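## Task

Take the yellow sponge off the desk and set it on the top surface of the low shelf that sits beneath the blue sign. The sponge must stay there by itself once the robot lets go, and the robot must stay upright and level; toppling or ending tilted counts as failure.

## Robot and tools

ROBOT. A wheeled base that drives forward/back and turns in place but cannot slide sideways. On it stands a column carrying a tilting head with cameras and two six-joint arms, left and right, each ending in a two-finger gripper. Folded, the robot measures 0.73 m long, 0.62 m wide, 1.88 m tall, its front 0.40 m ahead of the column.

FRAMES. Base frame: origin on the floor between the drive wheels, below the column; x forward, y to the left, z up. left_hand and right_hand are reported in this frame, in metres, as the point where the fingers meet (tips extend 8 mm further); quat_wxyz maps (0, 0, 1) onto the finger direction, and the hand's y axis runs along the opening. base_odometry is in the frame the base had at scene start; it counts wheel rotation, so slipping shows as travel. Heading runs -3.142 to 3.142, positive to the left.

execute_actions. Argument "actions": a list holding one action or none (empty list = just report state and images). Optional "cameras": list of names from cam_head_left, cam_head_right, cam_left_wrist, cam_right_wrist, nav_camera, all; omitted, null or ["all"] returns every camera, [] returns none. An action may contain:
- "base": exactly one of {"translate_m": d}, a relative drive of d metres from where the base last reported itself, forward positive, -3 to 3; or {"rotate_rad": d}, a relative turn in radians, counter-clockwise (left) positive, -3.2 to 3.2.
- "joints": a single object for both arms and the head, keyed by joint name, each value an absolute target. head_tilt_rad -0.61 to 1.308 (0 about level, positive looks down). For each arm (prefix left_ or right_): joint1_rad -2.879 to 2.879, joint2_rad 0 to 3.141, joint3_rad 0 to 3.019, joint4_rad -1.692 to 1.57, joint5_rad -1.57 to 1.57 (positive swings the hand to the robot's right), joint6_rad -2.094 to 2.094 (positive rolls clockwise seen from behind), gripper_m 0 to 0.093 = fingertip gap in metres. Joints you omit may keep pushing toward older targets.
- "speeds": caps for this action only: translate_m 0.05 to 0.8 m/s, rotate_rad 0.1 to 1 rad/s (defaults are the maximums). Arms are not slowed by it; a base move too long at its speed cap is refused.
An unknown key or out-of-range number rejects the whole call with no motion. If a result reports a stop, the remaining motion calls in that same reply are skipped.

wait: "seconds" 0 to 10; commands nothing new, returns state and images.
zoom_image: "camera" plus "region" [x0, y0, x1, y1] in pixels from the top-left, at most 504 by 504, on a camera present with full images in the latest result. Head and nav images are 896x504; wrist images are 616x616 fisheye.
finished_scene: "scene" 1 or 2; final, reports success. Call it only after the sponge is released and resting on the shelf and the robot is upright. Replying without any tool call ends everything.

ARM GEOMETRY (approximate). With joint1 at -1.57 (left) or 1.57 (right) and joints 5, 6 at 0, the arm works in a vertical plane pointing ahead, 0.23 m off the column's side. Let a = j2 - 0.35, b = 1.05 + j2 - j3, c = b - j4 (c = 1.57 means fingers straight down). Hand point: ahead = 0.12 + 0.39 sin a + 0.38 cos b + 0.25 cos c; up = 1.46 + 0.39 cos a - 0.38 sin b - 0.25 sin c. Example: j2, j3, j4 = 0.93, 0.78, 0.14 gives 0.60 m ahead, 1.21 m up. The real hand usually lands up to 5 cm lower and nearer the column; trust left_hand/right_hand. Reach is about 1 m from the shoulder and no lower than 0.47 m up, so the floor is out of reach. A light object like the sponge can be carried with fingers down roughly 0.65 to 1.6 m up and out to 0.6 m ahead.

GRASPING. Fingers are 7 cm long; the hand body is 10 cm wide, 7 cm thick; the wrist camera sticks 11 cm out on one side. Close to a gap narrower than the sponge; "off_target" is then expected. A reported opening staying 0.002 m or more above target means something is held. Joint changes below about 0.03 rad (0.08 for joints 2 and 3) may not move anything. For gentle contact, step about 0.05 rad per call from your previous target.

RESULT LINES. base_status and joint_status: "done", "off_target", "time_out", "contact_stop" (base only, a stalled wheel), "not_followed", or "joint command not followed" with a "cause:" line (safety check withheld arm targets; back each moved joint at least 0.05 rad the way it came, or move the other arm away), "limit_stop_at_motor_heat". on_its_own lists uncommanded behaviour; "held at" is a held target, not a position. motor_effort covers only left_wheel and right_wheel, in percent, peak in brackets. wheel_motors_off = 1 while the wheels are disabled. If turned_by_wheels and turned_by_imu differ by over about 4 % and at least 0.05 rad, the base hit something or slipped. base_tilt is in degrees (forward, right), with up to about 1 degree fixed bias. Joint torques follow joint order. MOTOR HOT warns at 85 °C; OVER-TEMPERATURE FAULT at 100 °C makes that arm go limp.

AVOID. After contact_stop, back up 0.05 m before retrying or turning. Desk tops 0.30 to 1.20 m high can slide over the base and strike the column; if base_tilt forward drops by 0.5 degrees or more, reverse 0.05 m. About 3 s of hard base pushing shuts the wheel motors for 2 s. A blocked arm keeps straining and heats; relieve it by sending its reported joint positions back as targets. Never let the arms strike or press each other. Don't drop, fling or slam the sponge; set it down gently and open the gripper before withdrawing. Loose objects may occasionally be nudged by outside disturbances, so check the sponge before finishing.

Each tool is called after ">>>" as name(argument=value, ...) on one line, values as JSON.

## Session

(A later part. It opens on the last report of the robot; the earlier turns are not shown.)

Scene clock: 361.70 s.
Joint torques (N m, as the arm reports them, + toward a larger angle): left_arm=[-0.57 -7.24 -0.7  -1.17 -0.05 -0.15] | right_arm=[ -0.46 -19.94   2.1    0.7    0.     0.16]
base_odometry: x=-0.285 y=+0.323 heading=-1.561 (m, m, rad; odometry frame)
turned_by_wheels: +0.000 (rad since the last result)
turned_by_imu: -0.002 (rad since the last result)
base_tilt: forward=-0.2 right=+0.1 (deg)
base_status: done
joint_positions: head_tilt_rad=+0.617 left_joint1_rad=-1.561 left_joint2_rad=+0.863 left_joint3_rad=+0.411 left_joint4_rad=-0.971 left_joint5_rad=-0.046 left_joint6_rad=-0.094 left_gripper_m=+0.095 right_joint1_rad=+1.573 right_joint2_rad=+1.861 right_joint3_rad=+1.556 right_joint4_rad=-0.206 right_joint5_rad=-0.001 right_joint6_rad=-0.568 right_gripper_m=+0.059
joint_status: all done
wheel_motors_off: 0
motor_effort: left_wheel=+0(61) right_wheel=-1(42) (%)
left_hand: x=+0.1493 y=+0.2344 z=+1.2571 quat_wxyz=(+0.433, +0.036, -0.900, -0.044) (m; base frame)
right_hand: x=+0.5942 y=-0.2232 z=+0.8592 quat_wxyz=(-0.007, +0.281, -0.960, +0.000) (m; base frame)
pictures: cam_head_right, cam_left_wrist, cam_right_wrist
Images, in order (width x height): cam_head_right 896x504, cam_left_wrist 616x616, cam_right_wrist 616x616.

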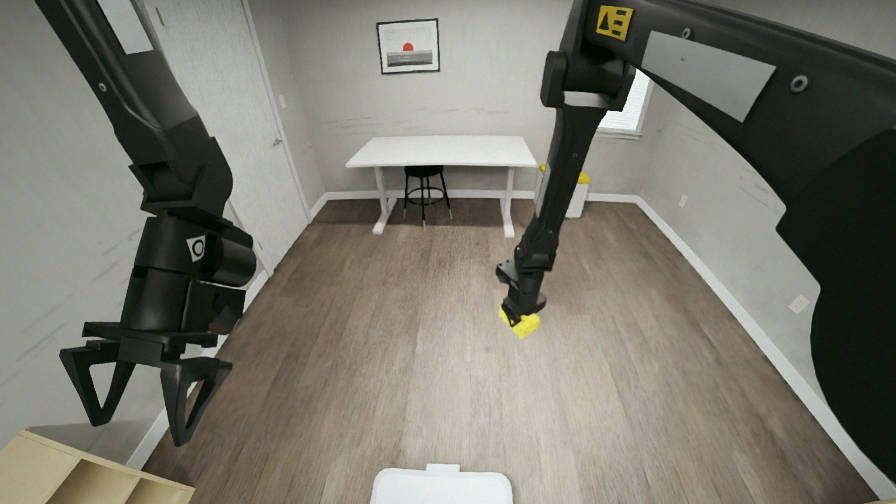

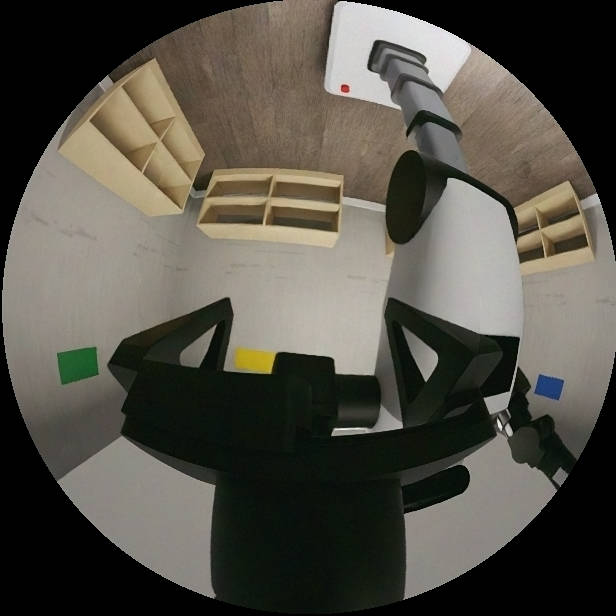

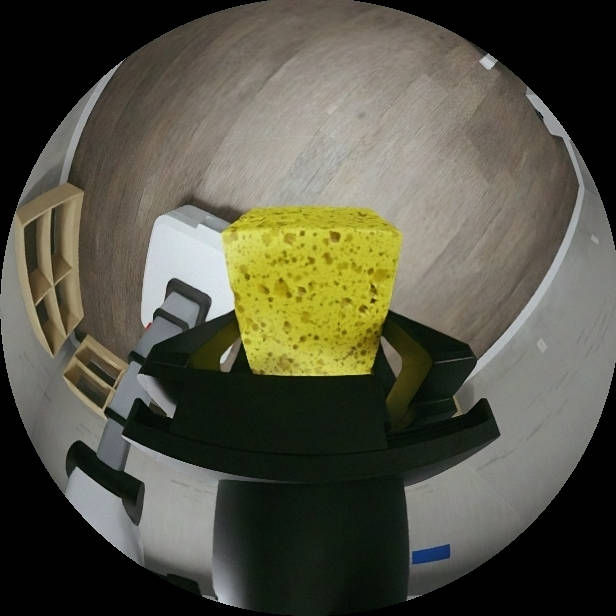

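>>> execute_actions(actions=[{"base": {"rotate_rad": -1.6}, "joints": {"right_joint6_rad": 0.0, "head_tilt_rad": 0.6}}], cameras=["cam_head_left", "cam_head_right", "cam_right_wrist", "nav_camera"])

Scene clock: 369.70 s.
Joint torques (N m, as the arm reports them, + toward a larger angle): left_arm=[-0.53 -7.26 -0.69 -1.16 -0.05 -0.15] | right_arm=[ -0.05 -19.71   2.11   0.73   0.04   0.18]
base_odometry: x=-0.285 y=+0.323 heading=+3.123 (m, m, rad; odometry frame)
turned_by_wheels: -1.599 (rad since the last result)
turned_by_imu: -1.598 (rad since the last result)
base_tilt: forward=-0.2 right=+0.1 (deg)
base_status: done
joint_positions: head_tilt_rad=+0.617 left_joint1_rad=-1.561 left_joint2_rad=+0.863 left_joint3_rad=+0.411 left_joint4_rad=-0.971 left_joint5_rad=-0.046 left_joint6_rad=-0.094 left_gripper_m=+0.095 right_joint1_rad=+1.568 right_joint2_rad=+1.861 right_joint3_rad=+1.556 right_joint4_rad=-0.206 right_joint5_rad=-0.001 right_joint6_rad=-0.010 right_gripper_m=+0.059
joint_status: all done
wheel_motors_off: 0
motor_effort: left_wheel=+2(44) right_wheel=-3(31) (%)
left_hand: x=+0.1493 y=+0.2344 z=+1.2571 quat_wxyz=(+0.433, +0.036, -0.900, -0.044) (m; base frame)
right_hand: x=+0.5942 y=-0.2277 z=+0.8592 quat_wxyz=(-0.006, +0.004, -1.000, +0.001) (m; base frame)
pictures: cam_head_left, cam_head_right, cam_right_wrist, nav_camera
Images, in order (width x height): cam_head_left 896x504, cam_head_right 896x504, cam_right_wrist 616x616, nav_camera 896x504.

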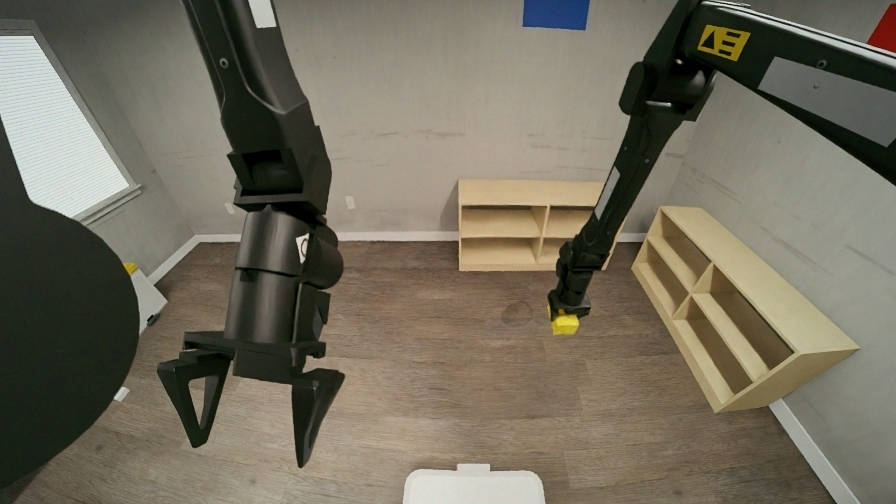

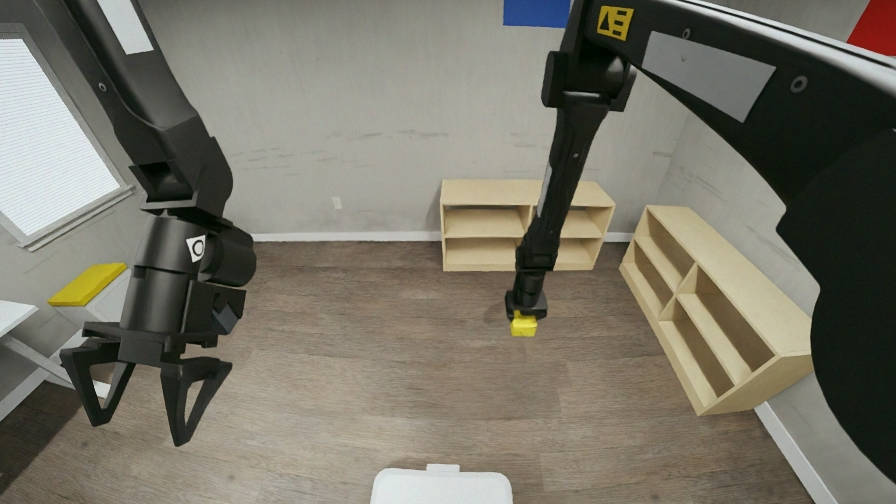

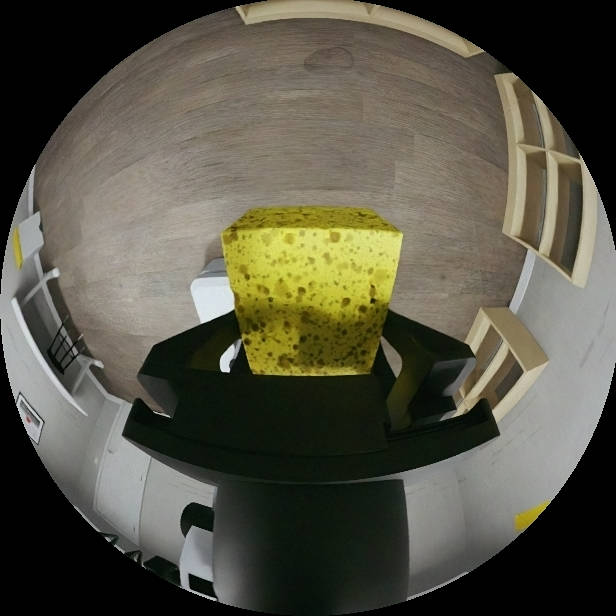

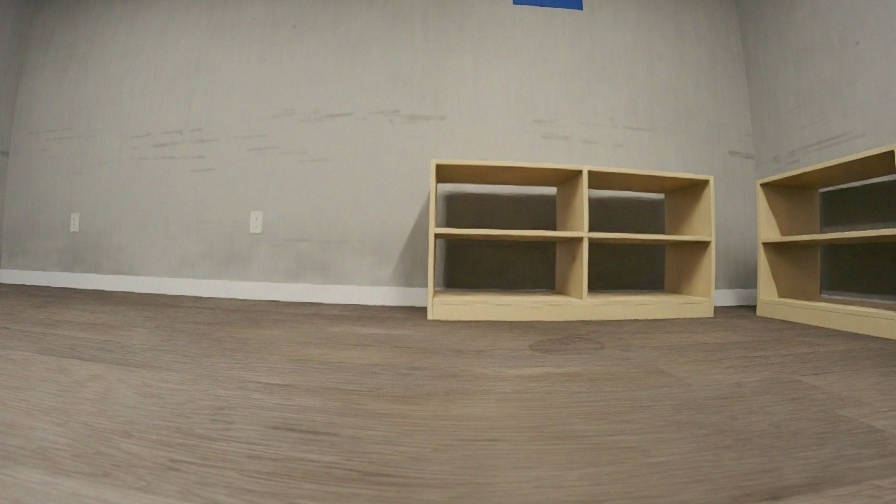

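>>> execute_actions(actions=[{"base": {"translate_m": 1.32}, "joints": {"right_joint2_rad": 2.235, "right_joint3_rad": 1.96, "right_joint4_rad": -0.237, "head_tilt_rad": 1.0}}], cameras=["cam_head_left", "cam_head_right", "cam_right_wrist", "nav_camera"])

Scene clock: 411.97 s.
Joint torques (N m, as the arm reports them, + toward a larger angle): left_arm=[-0.63 -7.1  -0.74 -1.17 -0.05 -0.14] | right_arm=[ -0.09 -20.42   2.51   0.13   0.04   0.17]
base_odometry: x=-1.605 y=+0.348 heading=+3.123 (m, m, rad; odometry frame)
turned_by_wheels: +0.000 (rad since the last result)
turned_by_imu: -0.002 (rad since the last result)
base_tilt: forward=-0.2 right=+0.1 (deg)
base_status: done
joint_positions: head_tilt_rad=+1.001 left_joint1_rad=-1.561 left_joint2_rad=+0.863 left_joint3_rad=+0.413 left_joint4_rad=-0.971 left_joint5_rad=-0.046 left_joint6_rad=-0.094 left_gripper_m=+0.095 right_joint1_rad=+1.568 right_joint2_rad=+2.238 right_joint3_rad=+1.953 right_joint4_rad=-0.230 right_joint5_rad=-0.001 right_joint6_rad=-0.010 right_gripper_m=+0.059
joint_status: all done
wheel_motors_off: 0
motor_effort: left_wheel=+0(54) right_wheel=+0(40) (%)
left_hand: x=+0.1499 y=+0.2344 z=+1.2569 quat_wxyz=(+0.432, +0.036, -0.900, -0.044) (m; base frame)
right_hand: x=+0.5816 y=-0.2280 z=+0.7178 quat_wxyz=(-0.005, +0.004, -1.000, +0.001) (m; base frame)
pictures: cam_head_left, cam_head_right, cam_right_wrist, nav_camera
Images, in order (width x height): cam_head_left 896x504, cam_head_right 896x504, cam_right_wrist 616x616, nav_camera 896x504.

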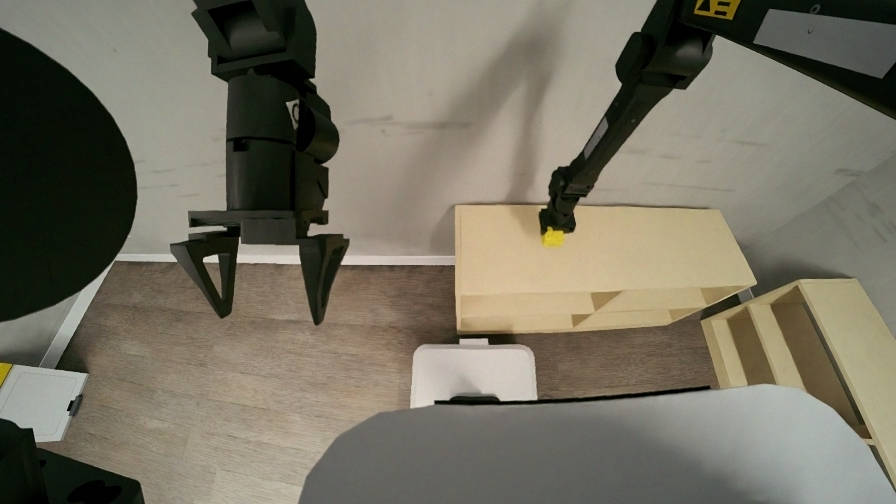

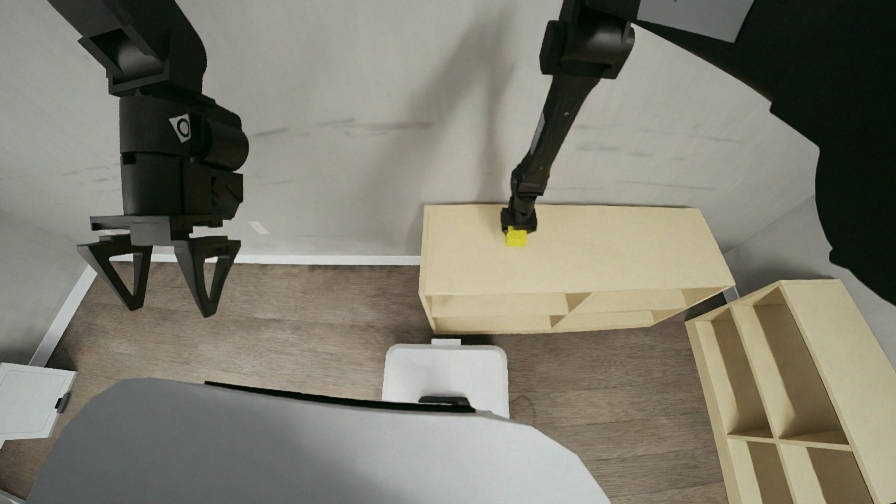

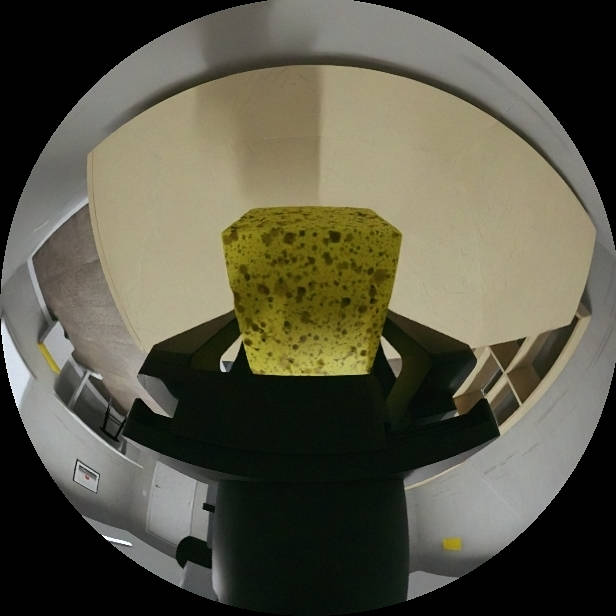

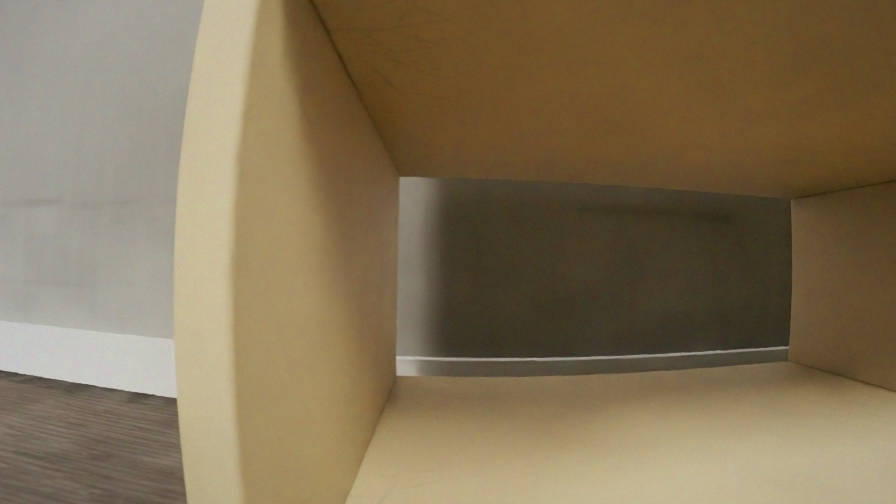

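>>> execute_actions(actions=[{"base": {"translate_m": 0.04}, "joints": {"right_joint2_rad": 2.476, "right_joint3_rad": 2.295, "right_joint4_rad": -0.335}}], cameras=["cam_head_left", "cam_head_right", "cam_right_wrist"])

Scene clock: 462.67 s.
Joint torques (N m, as the arm reports them, + toward a larger angle): left_arm=[-0.63 -7.18 -0.83 -1.14 -0.05 -0.14] | right_arm=[ -0.07 -19.6    3.81  -0.19   0.05   0.18]
base_odometry: x=-1.645 y=+0.348 heading=+3.123 (m, m, rad; odometry frame)
turned_by_wheels: +0.000 (rad since the last result)
turned_by_imu: -0.001 (rad since the last result)
base_tilt: forward=-0.2 right=+0.1 (deg)
base_status: done
joint_positions: head_tilt_rad=+1.001 left_joint1_rad=-1.561 left_joint2_rad=+0.863 left_joint3_rad=+0.414 left_joint4_rad=-0.971 left_joint5_rad=-0.046 left_joint6_rad=-0.094 left_gripper_m=+0.095 right_joint1_rad=+1.568 right_joint2_rad=+2.482 right_joint3_rad=+2.276 right_joint4_rad=-0.320 right_joint5_rad=-0.001 right_joint6_rad=-0.010 right_gripper_m=+0.059
joint_status: all done
wheel_motors_off: 0
motor_effort: left_wheel=+0(33) right_wheel=+0(30) (%)
left_hand: x=+0.1509 y=+0.2344 z=+1.2566 quat_wxyz=(+0.431, +0.036, -0.900, -0.044) (m; base frame)
right_hand: x=+0.5671 y=-0.2282 z=+0.6414 quat_wxyz=(+0.002, +0.004, -1.000, +0.001) (m; base frame)
pictures: cam_head_left, cam_head_right, cam_right_wrist
Images, in order (width x height): cam_head_left 896x504, cam_head_right 896x504, cam_right_wrist 616x616.

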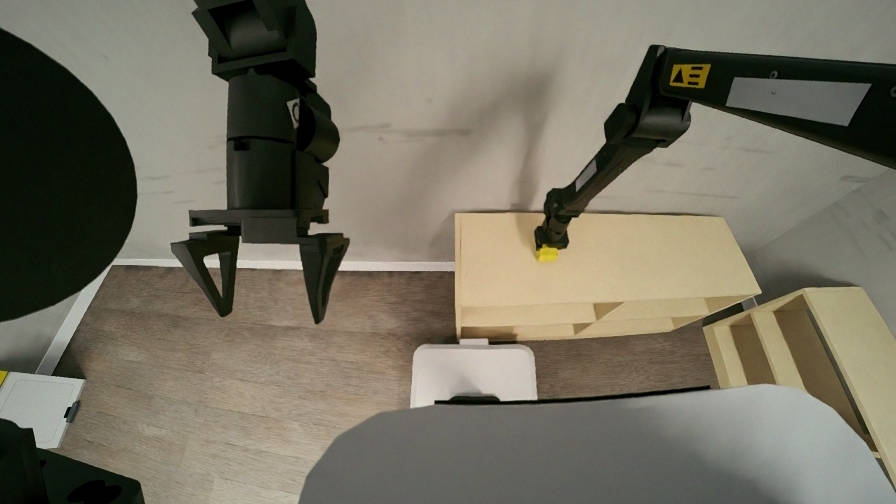

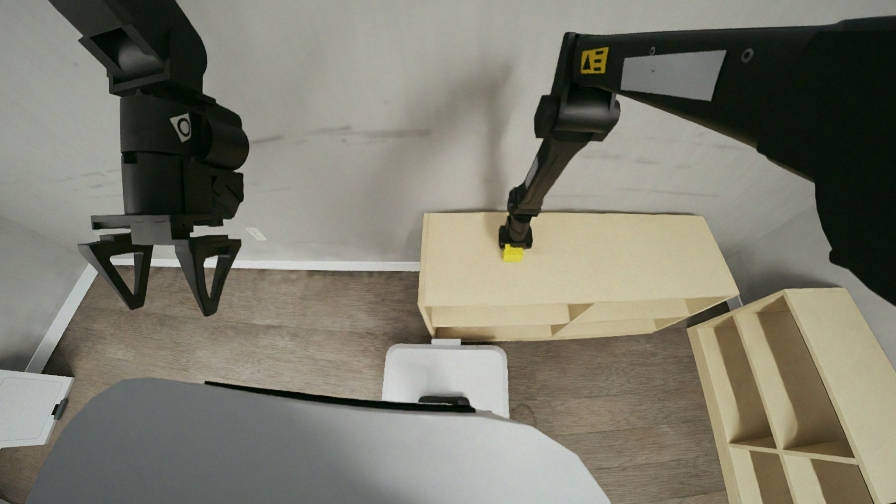

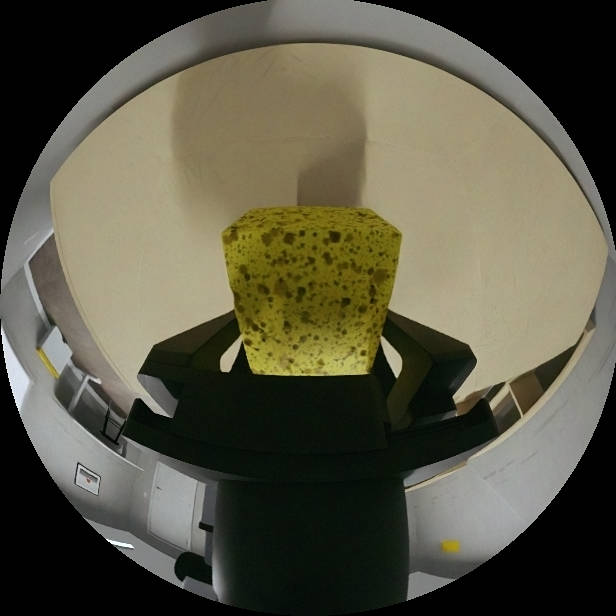

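>>> execute_actions(actions=[{"joints": {"right_joint2_rad": 2.556, "right_joint3_rad": 2.37}}], cameras=["cam_head_right", "cam_right_wrist"])

Scene clock: 490.37 s.
Joint torques (N m, as the arm reports them, + toward a larger angle): left_arm=[-0.53 -7.12 -0.88 -1.13 -0.06 -0.15] | right_arm=[ -0.14 -17.58   3.55  -0.03   0.04   0.18]
base_odometry: x=-1.645 y=+0.348 heading=+3.123 (m, m, rad; odometry frame)
turned_by_wheels: +0.000 (rad since the last result)
turned_by_imu: -0.001 (rad since the last result)
base_tilt: forward=-0.2 right=+0.1 (deg)
base_status: not commanded
joint_positions: head_tilt_rad=+1.001 left_joint1_rad=-1.561 left_joint2_rad=+0.863 left_joint3_rad=+0.414 left_joint4_rad=-0.971 left_joint5_rad=-0.046 left_joint6_rad=-0.094 left_gripper_m=+0.095 right_joint1_rad=+1.568 right_joint2_rad=+2.542 right_joint3_rad=+2.358 right_joint4_rad=-0.322 right_joint5_rad=-0.001 right_joint6_rad=-0.010 right_gripper_m=+0.059
joint_status: all done
wheel_motors_off: 0
motor_effort: left_wheel=+0(0) right_wheel=+0(0) (%)
left_hand: x=+0.1509 y=+0.2344 z=+1.2566 quat_wxyz=(+0.431, +0.036, -0.900, -0.044) (m; base frame)
right_hand: x=+0.5679 y=-0.2283 z=+0.6253 quat_wxyz=(-0.009, +0.004, -1.000, +0.001) (m; base frame)
pictures: cam_head_right, cam_right_wrist
Images, in order (width x height): cam_head_right 896x504, cam_right_wrist 616x616.

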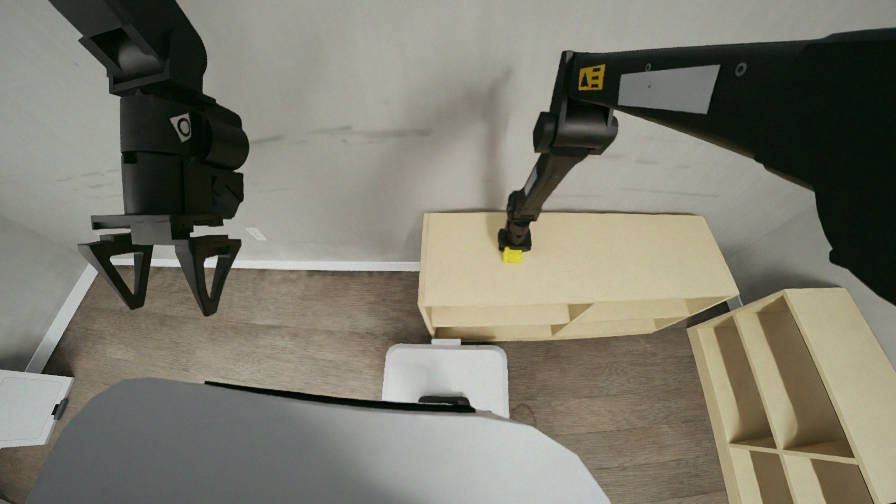

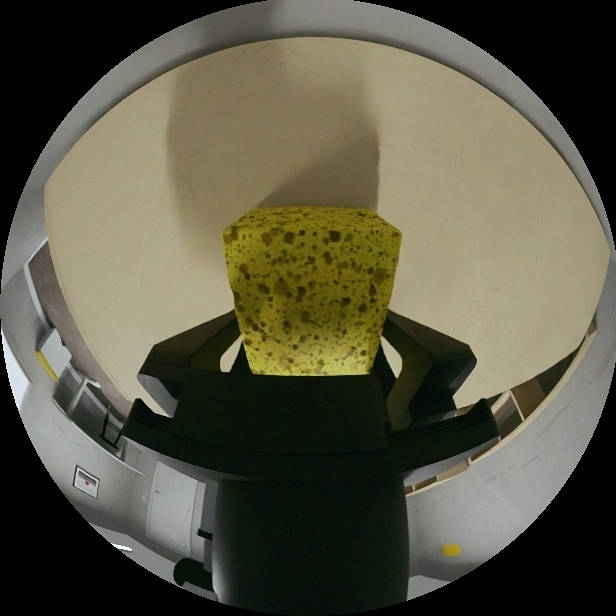

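>>> execute_actions(actions=[{"joints": {"right_joint2_rad": 2.58}}], cameras=["cam_right_wrist"])

Scene clock: 499.17 s.
Joint torques (N m, as the arm reports them, + toward a larger angle): left_arm=[-0.5  -7.24 -0.88 -1.13 -0.05 -0.15] | right_arm=[ -0.19 -15.71   3.55  -0.05   0.04   0.17]
base_odometry: x=-1.645 y=+0.348 heading=+3.123 (m, m, rad; odometry frame)
turned_by_wheels: +0.000 (rad since the last result)
turned_by_imu: -0.001 (rad since the last result)
base_tilt: forward=-0.2 right=+0.1 (deg)
base_status: not commanded
joint_positions: head_tilt_rad=+1.001 left_joint1_rad=-1.561 left_joint2_rad=+0.863 left_joint3_rad=+0.414 left_joint4_rad=-0.971 left_joint5_rad=-0.046 left_joint6_rad=-0.094 left_gripper_m=+0.095 right_joint1_rad=+1.568 right_joint2_rad=+2.542 right_joint3_rad=+2.358 right_joint4_rad=-0.322 right_joint5_rad=-0.001 right_joint6_rad=-0.010 right_gripper_m=+0.059
joint_status: all done
wheel_motors_off: 0
motor_effort: left_wheel=+0(1) right_wheel=+0(1) (%)
left_hand: x=+0.1509 y=+0.2344 z=+1.2566 quat_wxyz=(+0.431, +0.036, -0.900, -0.044) (m; base frame)
right_hand: x=+0.5673 y=-0.2283 z=+0.6250 quat_wxyz=(-0.009, +0.004, -1.000, +0.001) (m; base frame)
pictures: cam_right_wrist
Images, in order (width x height): cam_right_wrist 616x616.

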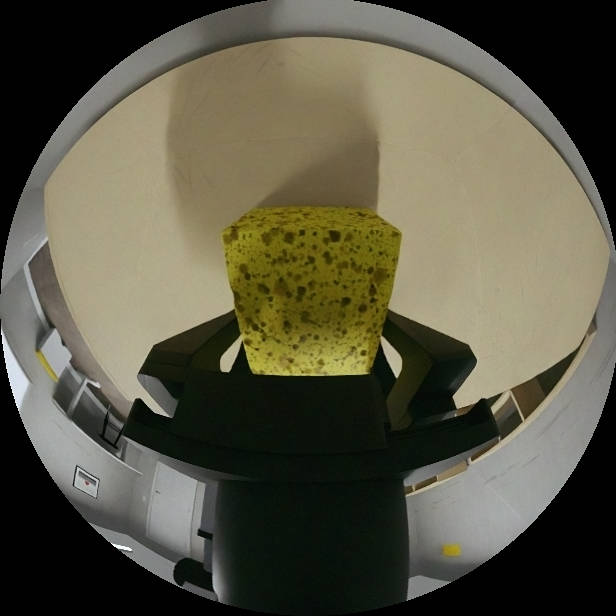

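>>> execute_actions(actions=[{"joints": {"right_gripper_m": 0.093, "right_joint2_rad": 2.55}}], cameras=["cam_right_wrist"])

Scene clock: 505.83 s.
Joint torques (N m, as the arm reports them, + toward a larger angle): left_arm=[-0.56 -7.33 -0.88 -1.16 -0.06 -0.15] | right_arm=[ -0.15 -18.13   3.53  -0.07   0.04   0.18]
base_odometry: x=-1.645 y=+0.348 heading=+3.123 (m, m, rad; odometry frame)
turned_by_wheels: +0.000 (rad since the last result)
turned_by_imu: -0.001 (rad since the last result)
base_tilt: forward=-0.2 right=+0.1 (deg)
base_status: not commanded
joint_positions: head_tilt_rad=+1.001 left_joint1_rad=-1.561 left_joint2_rad=+0.863 left_joint3_rad=+0.414 left_joint4_rad=-0.971 left_joint5_rad=-0.046 left_joint6_rad=-0.094 left_gripper_m=+0.095 right_joint1_rad=+1.568 right_joint2_rad=+2.542 right_joint3_rad=+2.358 right_joint4_rad=-0.322 right_joint5_rad=-0.001 right_joint6_rad=-0.010 right_gripper_m=+0.093
joint_status: all done
wheel_motors_off: 0
motor_effort: left_wheel=+0(1) right_wheel=+0(1) (%)
left_hand: x=+0.1509 y=+0.2344 z=+1.2566 quat_wxyz=(+0.431, +0.036, -0.900, -0.044) (m; base frame)
right_hand: x=+0.5679 y=-0.2283 z=+0.6253 quat_wxyz=(-0.009, +0.004, -1.000, +0.001) (m; base frame)
pictures: cam_right_wrist
Images, in order (width x height): cam_right_wrist 616x616.

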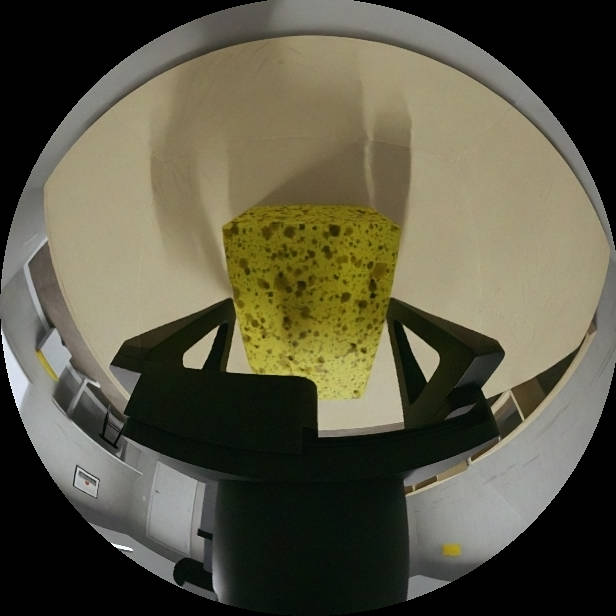

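>>> execute_actions(actions=[{"joints": {"right_joint2_rad": 2.2, "right_joint3_rad": 1.96, "right_joint4_rad": -0.237}}], cameras=["cam_head_right", "cam_right_wrist"])

Scene clock: 512.50 s.
Joint torques (N m, as the arm reports them, + toward a larger angle): left_arm=[-0.57 -7.31 -0.91 -1.17 -0.05 -0.15] | right_arm=[ -0.1  -20.4    2.51   0.9    0.05   0.18]
base_odometry: x=-1.645 y=+0.348 heading=+3.123 (m, m, rad; odometry frame)
turned_by_wheels: +0.000 (rad since the last result)
turned_by_imu: -0.001 (rad since the last result)
base_tilt: forward=-0.2 right=+0.1 (deg)
base_status: not commanded
joint_positions: head_tilt_rad=+1.001 left_joint1_rad=-1.561 left_joint2_rad=+0.863 left_joint3_rad=+0.414 left_joint4_rad=-0.971 left_joint5_rad=-0.046 left_joint6_rad=-0.094 left_gripper_m=+0.095 right_joint1_rad=+1.568 right_joint2_rad=+2.192 right_joint3_rad=+1.959 right_joint4_rad=-0.246 right_joint5_rad=-0.001 right_joint6_rad=-0.010 right_gripper_m=+0.093
joint_status: all done
wheel_motors_off: 0
motor_effort: left_wheel=+0(0) right_wheel=+0(0) (%)
left_hand: x=+0.1509 y=+0.2344 z=+1.2566 quat_wxyz=(+0.431, +0.036, -0.900, -0.044) (m; base frame)
right_hand: x=+0.6143 y=-0.2280 z=+0.7400 quat_wxyz=(-0.022, +0.004, -1.000, +0.001) (m; base frame)
pictures: cam_head_right, cam_right_wrist
Images, in order (width x height): cam_head_right 896x504, cam_right_wrist 616x616.

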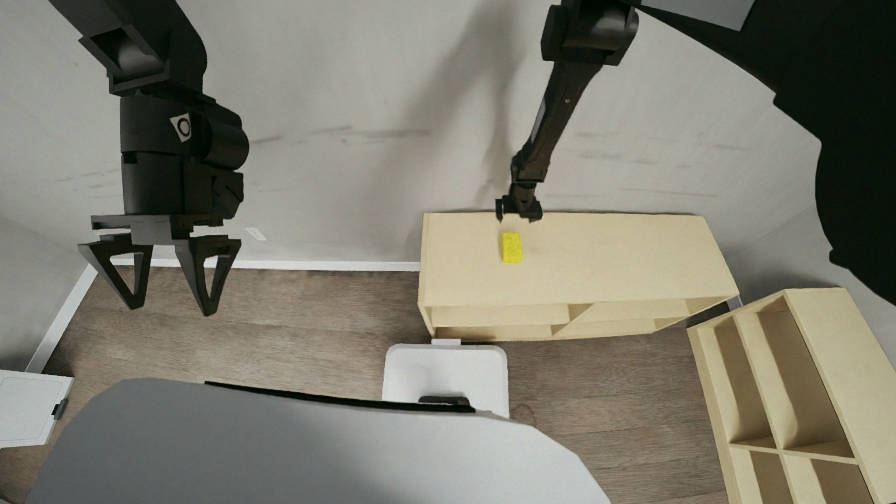

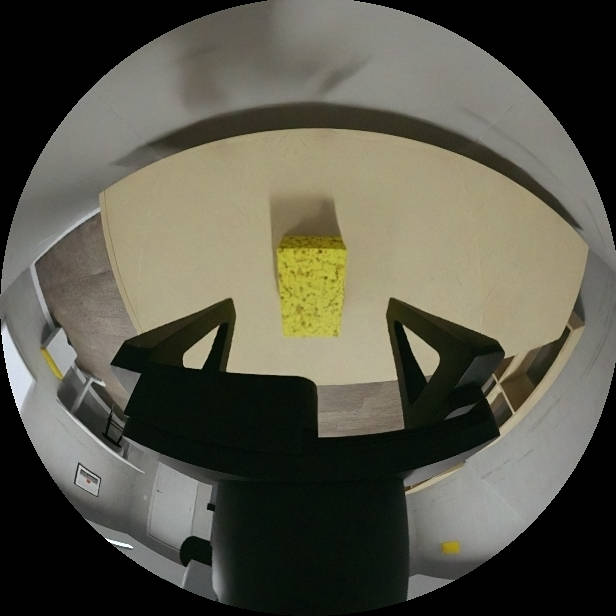

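The sponge is resting on top of the shelf under the blue sign, and the hand is clear of it.

>>> finished_scene(scene=1)

The scene is finished: the task was done.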